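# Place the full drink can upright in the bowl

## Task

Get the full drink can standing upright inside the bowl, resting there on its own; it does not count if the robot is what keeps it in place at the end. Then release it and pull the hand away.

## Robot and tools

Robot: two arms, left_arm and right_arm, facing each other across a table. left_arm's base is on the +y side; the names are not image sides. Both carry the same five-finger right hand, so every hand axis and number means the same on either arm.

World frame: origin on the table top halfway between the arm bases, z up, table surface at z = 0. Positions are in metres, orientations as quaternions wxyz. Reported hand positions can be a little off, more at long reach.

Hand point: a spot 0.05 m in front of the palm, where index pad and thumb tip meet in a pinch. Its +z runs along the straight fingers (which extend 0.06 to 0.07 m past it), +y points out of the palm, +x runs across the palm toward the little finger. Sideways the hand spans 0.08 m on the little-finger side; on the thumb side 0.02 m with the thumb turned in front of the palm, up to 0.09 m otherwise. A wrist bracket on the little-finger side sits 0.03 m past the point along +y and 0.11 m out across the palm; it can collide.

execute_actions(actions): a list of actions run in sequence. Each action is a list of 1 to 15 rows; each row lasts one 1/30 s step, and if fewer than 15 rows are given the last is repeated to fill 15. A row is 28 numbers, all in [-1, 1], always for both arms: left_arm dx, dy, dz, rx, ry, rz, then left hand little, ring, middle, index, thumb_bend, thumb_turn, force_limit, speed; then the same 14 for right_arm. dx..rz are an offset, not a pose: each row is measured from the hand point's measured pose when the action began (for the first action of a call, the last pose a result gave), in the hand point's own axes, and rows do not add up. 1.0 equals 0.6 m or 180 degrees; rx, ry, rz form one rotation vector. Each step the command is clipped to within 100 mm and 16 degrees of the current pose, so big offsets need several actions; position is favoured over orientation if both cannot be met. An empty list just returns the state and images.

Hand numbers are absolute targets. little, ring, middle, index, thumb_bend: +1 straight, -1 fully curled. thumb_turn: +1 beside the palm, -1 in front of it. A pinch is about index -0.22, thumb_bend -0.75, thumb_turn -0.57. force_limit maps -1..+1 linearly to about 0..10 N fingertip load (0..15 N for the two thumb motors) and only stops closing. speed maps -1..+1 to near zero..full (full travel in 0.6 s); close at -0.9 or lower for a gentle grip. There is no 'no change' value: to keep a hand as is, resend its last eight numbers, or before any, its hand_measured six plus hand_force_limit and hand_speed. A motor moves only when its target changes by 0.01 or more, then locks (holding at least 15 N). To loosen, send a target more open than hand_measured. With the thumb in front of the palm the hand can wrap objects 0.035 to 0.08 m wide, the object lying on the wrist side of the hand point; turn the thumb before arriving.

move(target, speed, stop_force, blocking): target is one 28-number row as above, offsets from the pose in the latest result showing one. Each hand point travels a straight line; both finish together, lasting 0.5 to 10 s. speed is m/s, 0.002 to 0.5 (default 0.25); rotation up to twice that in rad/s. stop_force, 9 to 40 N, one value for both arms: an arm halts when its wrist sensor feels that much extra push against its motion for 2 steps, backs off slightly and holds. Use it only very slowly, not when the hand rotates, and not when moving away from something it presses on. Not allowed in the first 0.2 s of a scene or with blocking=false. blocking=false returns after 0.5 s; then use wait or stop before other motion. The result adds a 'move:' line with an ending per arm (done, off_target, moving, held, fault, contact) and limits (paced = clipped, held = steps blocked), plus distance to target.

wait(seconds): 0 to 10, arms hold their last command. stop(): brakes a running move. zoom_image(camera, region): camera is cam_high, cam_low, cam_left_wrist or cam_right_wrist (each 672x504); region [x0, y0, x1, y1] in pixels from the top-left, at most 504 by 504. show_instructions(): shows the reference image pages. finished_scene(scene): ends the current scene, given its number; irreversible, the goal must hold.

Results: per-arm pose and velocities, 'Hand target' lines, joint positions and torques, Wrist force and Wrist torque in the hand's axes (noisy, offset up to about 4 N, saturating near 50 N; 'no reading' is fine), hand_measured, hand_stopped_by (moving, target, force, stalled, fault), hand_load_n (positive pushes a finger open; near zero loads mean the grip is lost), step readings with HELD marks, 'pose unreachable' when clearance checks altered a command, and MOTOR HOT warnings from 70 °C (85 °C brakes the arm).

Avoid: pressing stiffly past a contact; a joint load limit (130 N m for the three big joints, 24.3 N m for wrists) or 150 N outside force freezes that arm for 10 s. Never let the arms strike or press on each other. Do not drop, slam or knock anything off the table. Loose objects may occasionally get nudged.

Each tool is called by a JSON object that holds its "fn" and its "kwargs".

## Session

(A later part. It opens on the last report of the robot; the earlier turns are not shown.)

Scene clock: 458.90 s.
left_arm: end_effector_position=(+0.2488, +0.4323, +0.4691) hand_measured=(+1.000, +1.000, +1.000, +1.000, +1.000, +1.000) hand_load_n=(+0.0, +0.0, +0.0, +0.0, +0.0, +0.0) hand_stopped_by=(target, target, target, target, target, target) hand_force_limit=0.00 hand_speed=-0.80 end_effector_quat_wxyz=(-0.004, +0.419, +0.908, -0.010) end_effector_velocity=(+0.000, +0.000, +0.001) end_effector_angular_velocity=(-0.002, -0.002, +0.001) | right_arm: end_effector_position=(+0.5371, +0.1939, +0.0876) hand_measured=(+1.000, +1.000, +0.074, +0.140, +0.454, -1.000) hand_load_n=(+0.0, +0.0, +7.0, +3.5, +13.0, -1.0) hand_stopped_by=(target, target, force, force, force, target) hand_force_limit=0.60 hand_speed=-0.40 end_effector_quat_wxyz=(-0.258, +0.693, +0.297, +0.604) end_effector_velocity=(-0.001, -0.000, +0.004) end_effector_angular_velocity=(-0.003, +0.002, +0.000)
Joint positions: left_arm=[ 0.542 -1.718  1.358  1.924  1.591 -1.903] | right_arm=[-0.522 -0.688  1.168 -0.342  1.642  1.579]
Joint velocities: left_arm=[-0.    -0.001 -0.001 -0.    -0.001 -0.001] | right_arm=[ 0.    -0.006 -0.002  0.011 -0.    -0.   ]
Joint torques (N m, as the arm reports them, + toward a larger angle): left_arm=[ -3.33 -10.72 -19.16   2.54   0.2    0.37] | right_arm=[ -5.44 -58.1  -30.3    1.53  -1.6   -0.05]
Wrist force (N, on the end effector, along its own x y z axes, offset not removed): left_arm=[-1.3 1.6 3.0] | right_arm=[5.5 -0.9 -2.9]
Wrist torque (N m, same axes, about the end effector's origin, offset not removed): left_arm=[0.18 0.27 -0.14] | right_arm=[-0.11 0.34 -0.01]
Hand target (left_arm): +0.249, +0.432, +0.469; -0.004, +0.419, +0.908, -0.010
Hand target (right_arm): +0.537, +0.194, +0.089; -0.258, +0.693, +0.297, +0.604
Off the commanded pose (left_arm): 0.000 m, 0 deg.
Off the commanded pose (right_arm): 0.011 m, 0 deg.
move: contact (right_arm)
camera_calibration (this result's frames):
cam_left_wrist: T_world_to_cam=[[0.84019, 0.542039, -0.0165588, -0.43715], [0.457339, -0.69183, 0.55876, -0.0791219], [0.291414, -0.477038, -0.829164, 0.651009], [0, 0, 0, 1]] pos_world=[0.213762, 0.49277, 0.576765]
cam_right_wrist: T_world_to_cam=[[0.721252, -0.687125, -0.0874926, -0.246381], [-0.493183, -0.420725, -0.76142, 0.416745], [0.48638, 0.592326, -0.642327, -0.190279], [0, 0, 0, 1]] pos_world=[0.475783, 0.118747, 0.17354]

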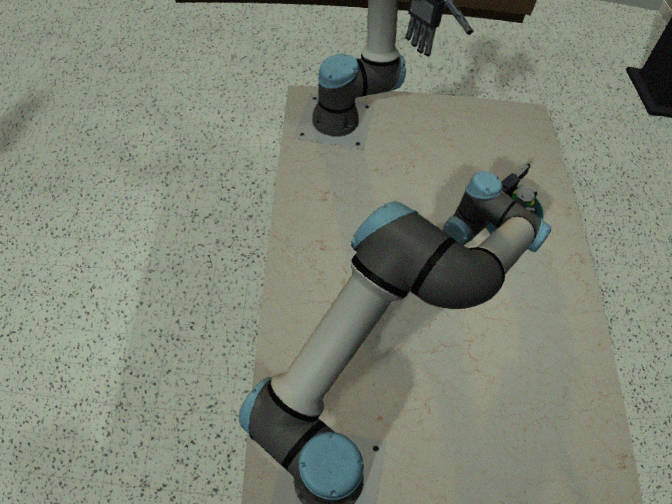

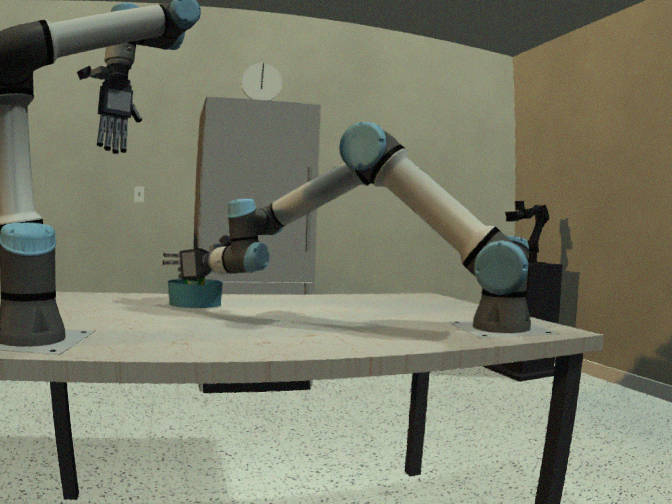

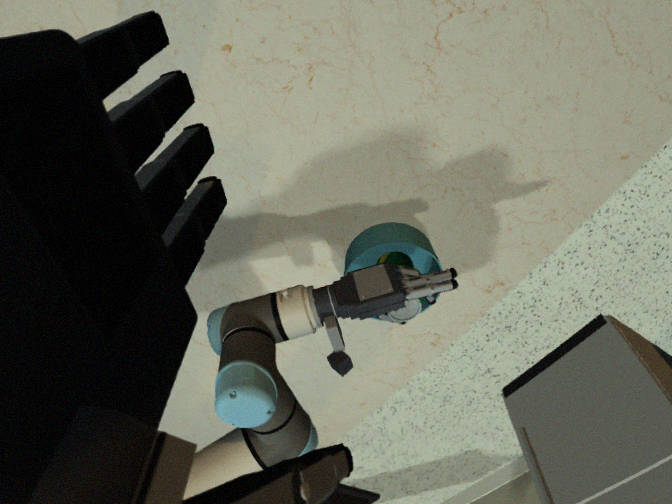

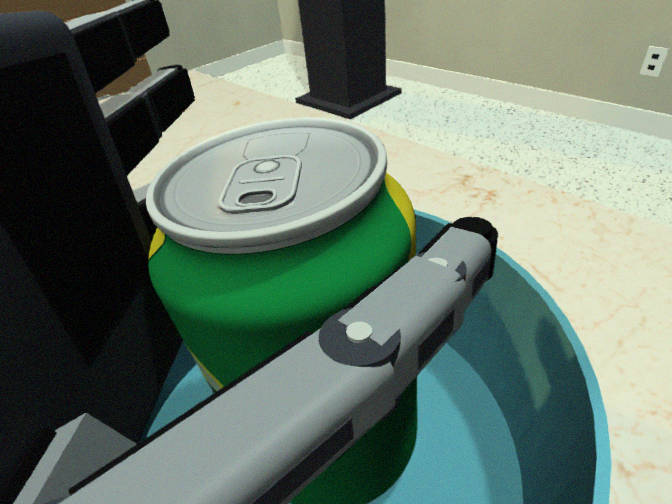

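{"fn": "execute_actions", "kwargs": {"actions": []}}

{"fn": "zoom_image", "kwargs": {"camera": "cam_low", "region": [150, 230, 270, 320]}}

Scene clock: 490.67 s.
left_arm: end_effector_position=(+0.2488, +0.4323, +0.4691) hand_measured=(+1.000, +1.000, +1.000, +1.000, +1.000, +1.000) hand_load_n=(+0.0, +0.0, +0.0, +0.0, +0.0, +0.0) hand_stopped_by=(target, target, target, target, target, target) hand_force_limit=0.00 hand_speed=-0.80 end_effector_quat_wxyz=(-0.004, +0.419, +0.908, -0.010) end_effector_velocity=(+0.000, -0.000, -0.000) end_effector_angular_velocity=(+0.000, +0.000, -0.001) | right_arm: end_effector_position=(+0.5372, +0.1941, +0.0885) hand_measured=(+1.000, +1.000, +0.074, +0.140, +0.454, -1.000) hand_load_n=(+0.0, +0.0, +7.5, +4.0, +12.5, +2.0) hand_stopped_by=(target, target, force, force, force, target) hand_force_limit=0.60 hand_speed=-0.40 end_effector_quat_wxyz=(-0.258, +0.693, +0.297, +0.604) end_effector_velocity=(-0.000, +0.000, -0.001) end_effector_angular_velocity=(-0.001, -0.000, +0.000)
Joint positions: left_arm=[ 0.542 -1.718  1.358  1.924  1.591 -1.903] | right_arm=[-0.522 -0.688  1.167 -0.341  1.642  1.579]
Joint velocities: left_arm=[ 0.     0.     0.    -0.     0.     0.001] | right_arm=[ 0.     0.001  0.    -0.     0.    -0.001]
Joint torques (N m, as the arm reports them, + toward a larger angle): left_arm=[ -2.41 -11.09 -19.57   2.49   0.13   0.31] | right_arm=[  7.82 -66.41 -35.39  -3.21  -1.98   1.2 ]
Wrist force (N, on the end effector, along its own x y z axes, offset not removed): left_arm=[1.0 1.4 2.6] | right_arm=[-4.7 0.1 -1.5]
Wrist torque (N m, same axes, about the end effector's origin, offset not removed): left_arm=[0.20 -0.07 0.07] | right_arm=[0.30 0.24 -0.02]
Hand target (left_arm): +0.249, +0.432, +0.469; -0.004, +0.419, +0.908, -0.010
Hand target (right_arm): +0.537, +0.194, +0.089; -0.258, +0.693, +0.297, +0.604
Off the commanded pose (left_arm): 0.000 m, 0 deg.
Off the commanded pose (right_arm): 0.012 m, 0 deg.
camera_calibration (this result's frames):
cam_left_wrist: T_world_to_cam=[[0.84019, 0.542039, -0.016559, -0.43715], [0.457338, -0.69183, 0.55876, -0.0791219], [0.291414, -0.477038, -0.829164, 0.651009], [0, 0, 0, 1]] pos_world=[0.213762, 0.492769, 0.576765]
cam_right_wrist: T_world_to_cam=[[0.721293, -0.687069, -0.0875962, -0.246287], [-0.492968, -0.420408, -0.761735, 0.417354], [0.486538, 0.592616, -0.64194, -0.190011], [0, 0, 0, 1]] pos_world=[0.475835, 0.118847, 0.174364]

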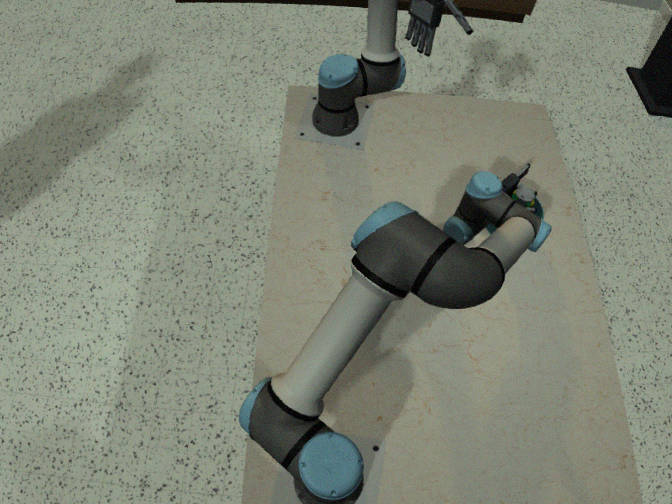

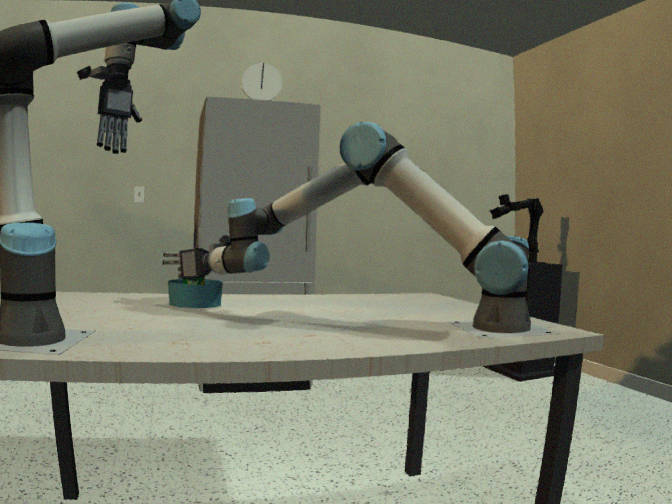

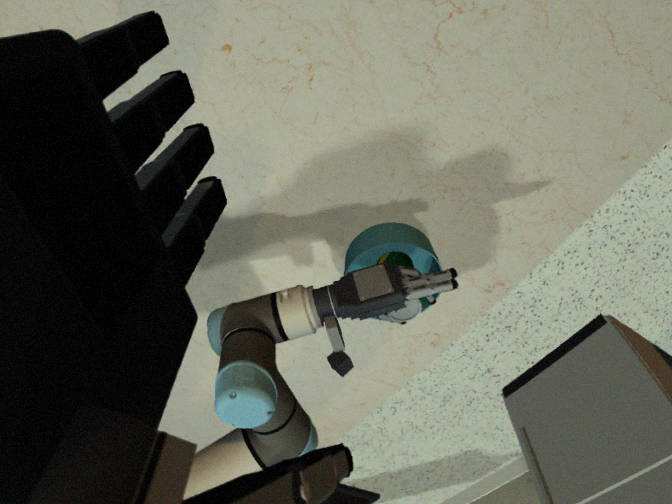

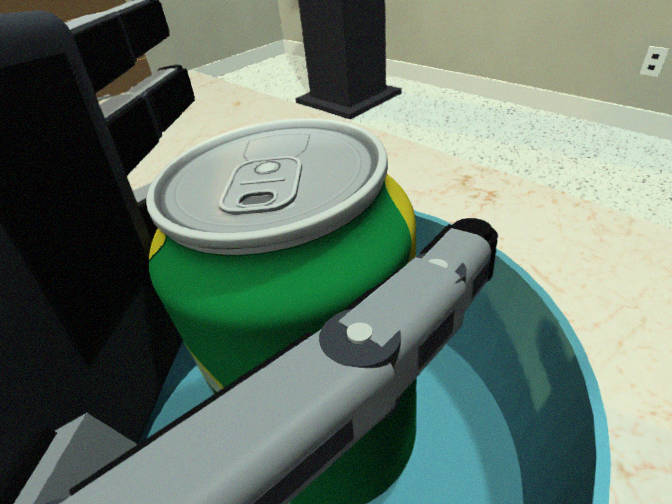

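Region (150, 230, 270, 320) of cam_low's 672x504 image, scaled by 4.200, with more detail than that image has; it fills the top 378 rows of this view, and the rest is white.

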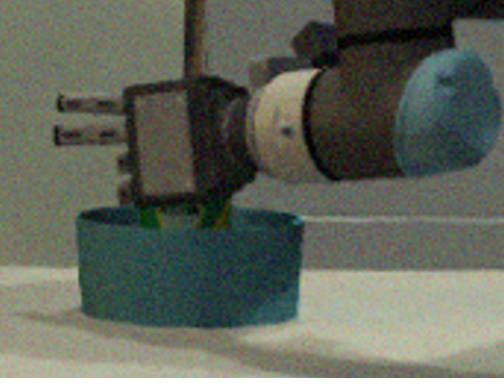

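{"fn": "execute_actions", "kwargs": {"actions": [[[0,0,0,0,0,0,1,1,1,1,1,1,0,-0.8,-0.001,0,0,0,0,0,1,1,-1,-1,-1,-1,0.6,-0.4],[0,0,0,0,0,0,1,1,1,1,1,1,0,-0.8,-0.001,0,0,0,0,0,1,1,1,1,1,-1,0.6,0.7],[0,0,0,0,0,0,1,1,1,1,1,1,0,-0.8,-0.001,0,0,0,0,0,1,1,1,1,1,-1,0.6,0.7],[0,0,0,0,0,0,1,1,1,1,1,1,0,-0.8,-0.001,0,0,0,0,0,1,1,1,1,1,-1,0.6,0.7],[0,0,0,0,0,0,1,1,1,1,1,1,0,-0.8,-0.0005,0,0,0,0,0,1,1,1,1,1,-1,0.6,0.7],[0,0,0,0,0,0,1,1,1,1,1,1,0,-0.8,0.00127,0,-0.00018,0,0,0,1,1,1,1,1,-1,0.6,0.7],[0,0,0,0,0,0,1,1,1,1,1,1,0,-0.8,0.00391,-0.00006,-0.00084,0,0,0,1,1,1,1,1,-1,0.6,0.7],[0,0,0,0,0,0,1,1,1,1,1,1,0,-0.8,0.00832,-0.00043,-0.00331,0,0,0,1,1,1,1,1,-1,0.6,0.7],[0,0,0,0,0,0,1,1,1,1,1,1,0,-0.8,0.01447,-0.00133,-0.00872,0,0,0,1,1,1,1,1,-1,0.6,0.7],[0,0,0,0,0,0,1,1,1,1,1,1,0,-0.8,0.02225,-0.0029,-0.01769,0,0,0,1,1,1,1,1,-1,0.6,0.7],[0,0,0,0,0,0,1,1,1,1,1,1,0,-0.8,0.03139,-0.00518,-0.03047,0,0,0,1,1,1,1,1,-1,0.6,0.7],[0,0,0,0,0,0,1,1,1,1,1,1,0,-0.8,0.04158,-0.00815,-0.04691,0,0,0,1,1,1,1,1,-1,0.6,0.7],[0,0,0,0,0,0,1,1,1,1,1,1,0,-0.8,0.05241,-0.01176,-0.0666,0,0,0,1,1,1,1,1,-1,0.6,0.7],[0,0,0,0,0,0,1,1,1,1,1,1,0,-0.8,0.06343,-0.01587,-0.08889,0,0,0,1,1,1,1,1,-1,0.6,0.7],[0,0,0,0,0,0,1,1,1,1,1,1,0,-0.8,0.07419,-0.02034,-0.11295,0,0,0,1,1,1,1,1,-1,0.6,0.7]],[[0,0,0,0,0,0,1,1,1,1,1,1,0,-0.8,0.04931,-0.0175,-0.09516,0,0,0,1,1,1,1,1,-1,0.6,0.7],[0,0,0,0,0,0,1,1,1,1,1,1,0,-0.8,0.05836,-0.02216,-0.11991,0,0,0,1,1,1,1,1,-1,0.6,0.7],[0,0,0,0,0,0,1,1,1,1,1,1,0,-0.8,0.066,-0.02663,-0.14354,0,0,0,1,1,1,1,1,-1,0.6,0.7],[0,0,0,0,0,0,1,1,1,1,1,1,0,-0.8,0.07203,-0.03074,-0.16513,0,0,0,1,1,1,1,1,-1,0.6,0.7],[0,0,0,0,0,0,1,1,1,1,1,1,0,-0.8,0.07634,-0.03435,-0.18392,0,0,0,1,1,1,1,1,-1,0.6,0.7],[0,0,0,0,0,0,1,1,1,1,1,1,0,-0.8,0.07896,-0.03732,-0.19931,0,0,0,1,1,1,1,1,-1,0.6,0.7],[0,0,0,0,0,0,1,1,1,1,1,1,0,-0.8,0.08007,-0.0396,-0.21098,0,0,0,1,1,1,1,1,-1,0.6,0.7],[0,0,0,0,0,0,1,1,1,1,1,1,0,-0.8,0.0801,-0.04117,-0.21889,0,0,0,1,1,1,1,1,-1,0.6,0.7],[0,0,0,0,0,0,1,1,1,1,1,1,0,-0.8,0.07965,-0.04207,-0.22338,0,0,0,1,1,1,1,1,-1,0.6,0.7],[0,0,0,0,0,0,1,1,1,1,1,1,0,-0.8,0.0794,-0.04244,-0.22521,0,0,0,1,1,1,1,1,-1,0.6,0.7],[0,0,0,0,0,0,1,1,1,1,1,1,0,-0.8,0.07936,-0.0425,-0.2255,0,0,0,1,1,1,1,1,-1,0.6,0.7]]]}}

Scene clock: 524.47 s.
left_arm: end_effector_position=(+0.2488, +0.4323, +0.4691) hand_measured=(+1.000, +1.000, +1.000, +1.000, +1.000, +1.000) hand_load_n=(+0.0, +0.0, +0.0, +0.0, +0.0, +0.0) hand_stopped_by=(target, target, target, target, target, target) hand_force_limit=0.00 hand_speed=-0.80 end_effector_quat_wxyz=(-0.004, +0.419, +0.908, -0.010) end_effector_velocity=(+0.000, -0.001, -0.000) end_effector_angular_velocity=(+0.002, +0.001, -0.002) | right_arm: end_effector_position=(+0.4217, +0.1160, +0.1733) hand_measured=(+1.000, +1.000, +1.000, +1.000, +1.000, -1.000) hand_load_n=(+0.0, +0.0, +0.0, +0.0, +0.0, +0.0) hand_stopped_by=(target, target, target, target, target, target) hand_force_limit=0.60 hand_speed=0.70 end_effector_quat_wxyz=(-0.257, +0.694, +0.297, +0.604) end_effector_velocity=(-0.062, -0.052, +0.030) end_effector_angular_velocity=(+0.010, -0.010, +0.006)
Joint positions: left_arm=[ 0.542 -1.718  1.358  1.924  1.591 -1.903] | right_arm=[-0.448 -1.045  1.56  -0.374  1.717  1.59 ]
Joint velocities: left_arm=[-0.     0.001  0.     0.     0.     0.001] | right_arm=[ 0.035 -0.188  0.228 -0.053  0.03   0.002]
Joint torques (N m, as the arm reports them, + toward a larger angle): left_arm=[ -2.35 -11.51 -19.74   2.51   0.17   0.31] | right_arm=[  6.83 -45.26 -13.7   -2.61   2.42   1.38]
Wrist force (N, on the end effector, along its own x y z axes, offset not removed): left_arm=[-1.1 1.4 3.3] | right_arm=[0.7 -2.6 -2.2]
Wrist torque (N m, same axes, about the end effector's origin, offset not removed): left_arm=[0.16 0.21 -0.08] | right_arm=[-0.07 0.00 0.15]
Hand target (left_arm): +0.249, +0.432, +0.469; -0.004, +0.419, +0.908, -0.010
Hand target (right_arm): +0.415, +0.110, +0.177; -0.258, +0.693, +0.297, +0.604
Off the commanded pose (left_arm): 0.000 m, 0 deg.
Off the commanded pose (right_arm): 0.010 m, 0 deg.
Step readings (end_effector_position; steps 1 to 15: 1st action; 16 to 30: 2nd action):
0: left_arm (+0.2488, +0.4323, +0.4691) | right_arm (+0.5372, +0.1941, +0.0885)
1: left_arm (+0.2488, +0.4323, +0.4691) | right_arm (+0.5372, +0.1941, +0.0885)
2: left_arm (+0.2488, +0.4323, +0.4691) | right_arm (+0.5372, +0.1941, +0.0886)
4: left_arm (+0.2488, +0.4323, +0.4691) | right_arm (+0.5373, +0.1942, +0.0886)
8: left_arm (+0.2488, +0.4323, +0.4691) | right_arm (+0.5372, +0.1941, +0.0890)
15: left_arm (+0.2488, +0.4323, +0.4691) | right_arm (+0.5211, +0.1841, +0.1111)
16: left_arm (+0.2488, +0.4323, +0.4691) | right_arm (+0.5149, +0.1803, +0.1170)
17: left_arm (+0.2488, +0.4323, +0.4691) | right_arm (+0.5080, +0.1761, +0.1231)
19: left_arm (+0.2488, +0.4323, +0.4691) | right_arm (+0.4923, +0.1665, +0.1356)
23: left_arm (+0.2488, +0.4323, +0.4691) | right_arm (+0.4573, +0.1434, +0.1575)
30: end_effector_position above
camera_calibration (this result's frames):
cam_left_wrist: T_world_to_cam=[[0.84019, 0.542039, -0.0165589, -0.43715], [0.457338, -0.69183, 0.55876, -0.0791218], [0.291414, -0.477038, -0.829164, 0.651009], [0, 0, 0, 1]] pos_world=[0.213762, 0.49277, 0.576765]
cam_right_wrist: T_world_to_cam=[[0.720148, -0.68827, -0.0875833, -0.208561], [-0.494778, -0.42095, -0.76026, 0.392765], [0.486396, 0.590834, -0.643688, -0.0325403], [0, 0, 0, 1]] pos_world=[0.360353, 0.0410143, 0.259391]

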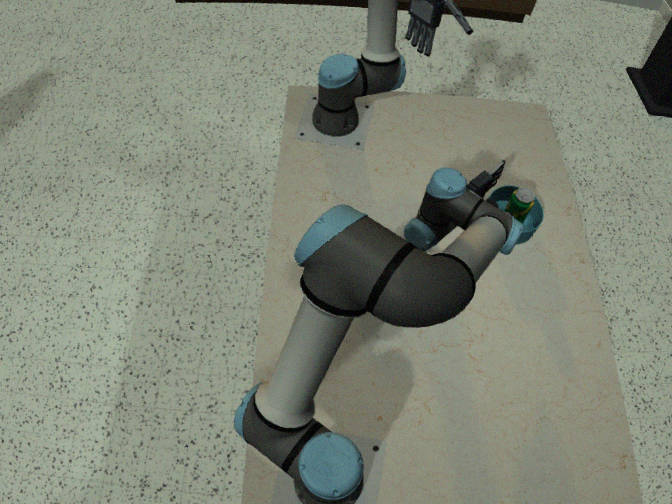

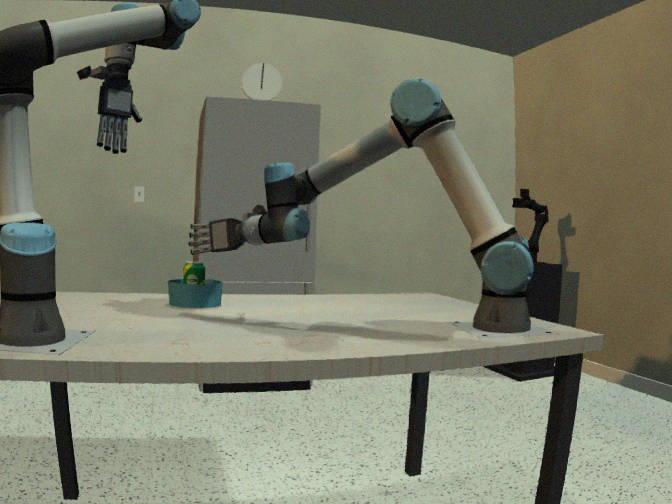

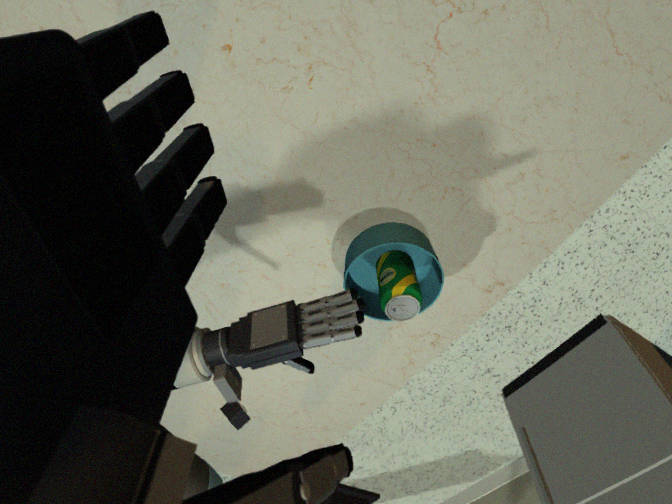

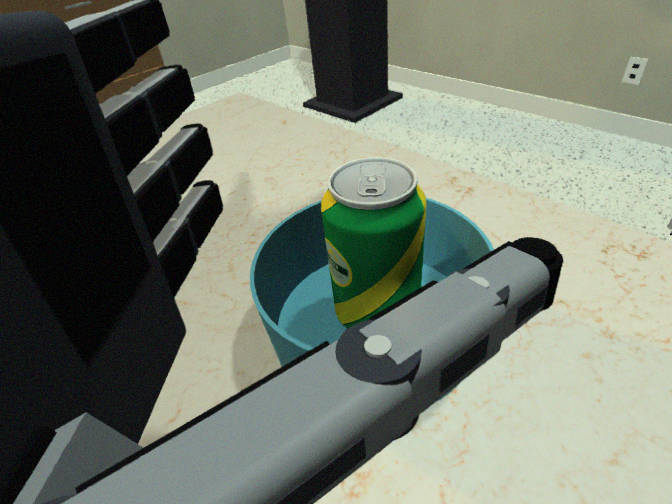

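The can is standing in the bowl and the hand has moved clear. I'll check once more that it stays upright before ending the scene.

{"fn": "execute_actions", "kwargs": {"actions": []}}

{"fn": "zoom_image", "kwargs": {"camera": "cam_low", "region": [140, 200, 300, 320]}}

Scene clock: 526.77 s.
left_arm: end_effector_position=(+0.2488, +0.4323, +0.4691) hand_measured=(+1.000, +1.000, +1.000, +1.000, +1.000, +1.000) hand_load_n=(+0.0, +0.0, +0.0, +0.0, +0.0, +0.0) hand_stopped_by=(target, target, target, target, target, target) hand_force_limit=0.00 hand_speed=-0.80 end_effector_quat_wxyz=(-0.004, +0.419, +0.908, -0.010) end_effector_velocity=(-0.000, +0.000, +0.000) end_effector_angular_velocity=(-0.001, -0.001, -0.001) | right_arm: end_effector_position=(+0.4147, +0.1101, +0.1766) hand_measured=(+1.000, +1.000, +1.000, +1.000, +1.000, -1.000) hand_load_n=(+0.0, +0.0, +0.0, +0.0, +0.0, +0.0) hand_stopped_by=(target, target, target, target, target, target) hand_force_limit=0.60 hand_speed=0.70 end_effector_quat_wxyz=(-0.258, +0.693, +0.297, +0.604) end_effector_velocity=(+0.000, -0.000, +0.001) end_effector_angular_velocity=(+0.000, -0.000, -0.001)
Joint positions: left_arm=[ 0.542 -1.718  1.358  1.924  1.591 -1.903] | right_arm=[-0.444 -1.067  1.586 -0.38   1.72   1.59 ]
Joint velocities: left_arm=[-0.001 -0.001 -0.    -0.    -0.001  0.   ] | right_arm=[-0.    -0.001 -0.     0.001  0.001 -0.   ]
Joint torques (N m, as the arm reports them, + toward a larger angle): left_arm=[ -2.78 -11.15 -18.8    2.58   0.15   0.3 ] | right_arm=[  7.71 -49.72 -10.69  -2.38   2.41   1.46]
Wrist force (N, on the end effector, along its own x y z axes, offset not removed): left_arm=[-1.8 0.5 3.3] | right_arm=[0.0 -3.6 -0.1]
Wrist torque (N m, same axes, about the end effector's origin, offset not removed): left_arm=[-0.01 0.39 -0.15] | right_arm=[-0.42 0.14 0.07]
Hand target (left_arm): +0.249, +0.432, +0.469; -0.004, +0.419, +0.908, -0.010
Hand target (right_arm): +0.415, +0.110, +0.177; -0.258, +0.693, +0.297, +0.604
Off the commanded pose (left_arm): 0.000 m, 0 deg.
Off the commanded pose (right_arm): 0.001 m, 0 deg.
camera_calibration (this result's frames):
cam_left_wrist: T_world_to_cam=[[0.84019, 0.542039, -0.0165589, -0.43715], [0.457338, -0.69183, 0.55876, -0.0791218], [0.291414, -0.477038, -0.829164, 0.651009], [0, 0, 0, 1]] pos_world=[0.213762, 0.492769, 0.576765]
cam_right_wrist: T_world_to_cam=[[0.720888, -0.687483, -0.087677, -0.207674], [-0.493523, -0.420403, -0.761378, 0.388966], [0.486575, 0.592139, -0.642352, -0.0239853], [0, 0, 0, 1]] pos_world=[0.353344, 0.0349529, 0.262535]

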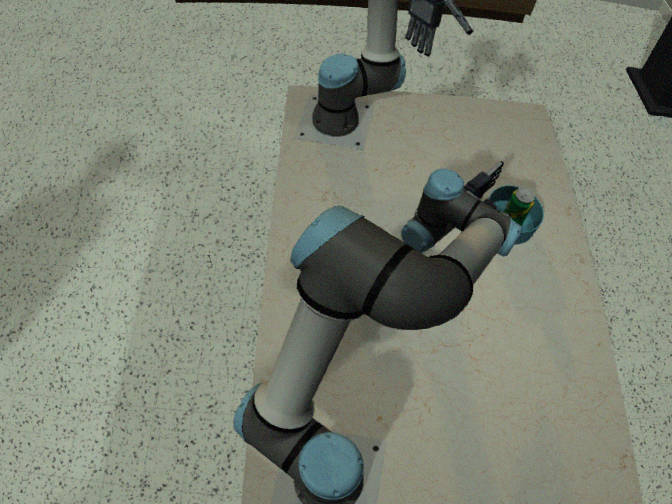

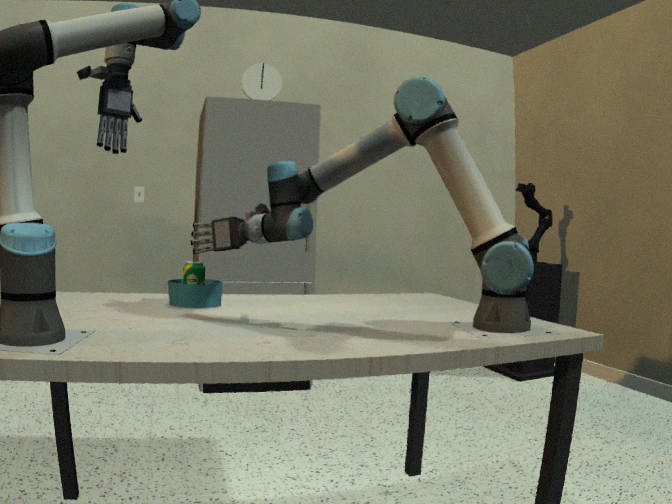

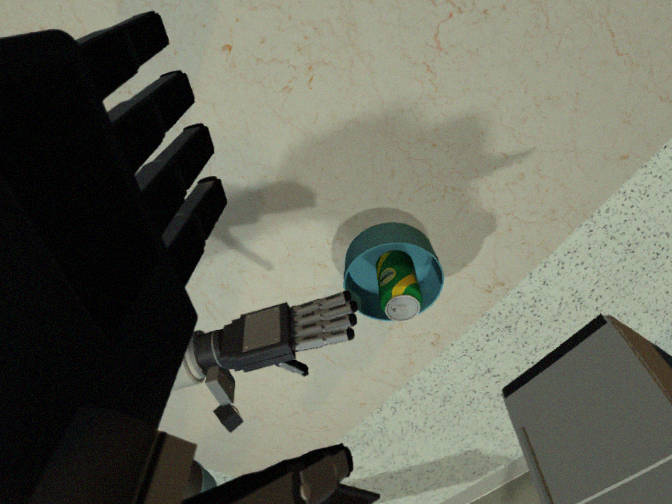

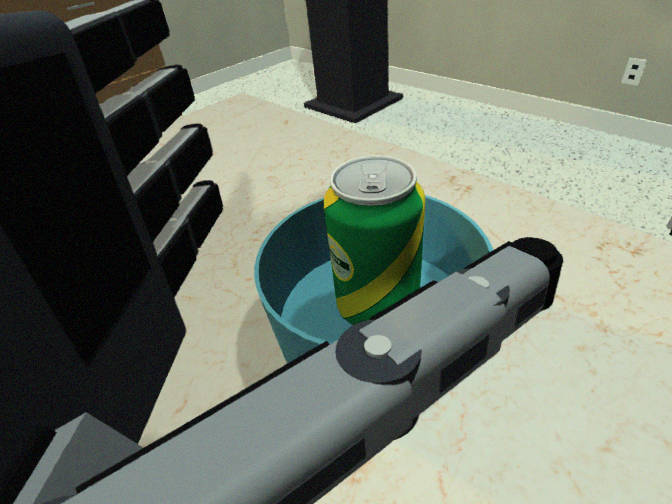

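Region (140, 200, 300, 320) of cam_low's 672x504 image, scaled by 3.150, with more detail than that image has; it fills the top 378 rows of this view, and the rest is white.

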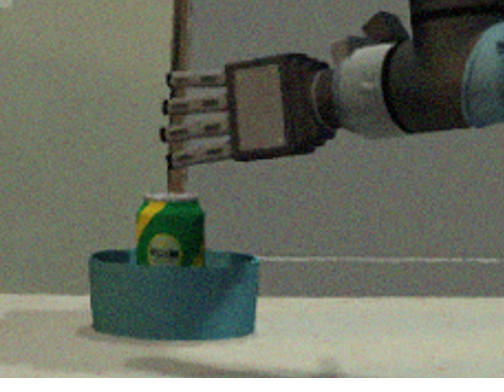

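{"fn": "finished_scene", "kwargs": {"scene": 2}}

The scene is finished: the task was done.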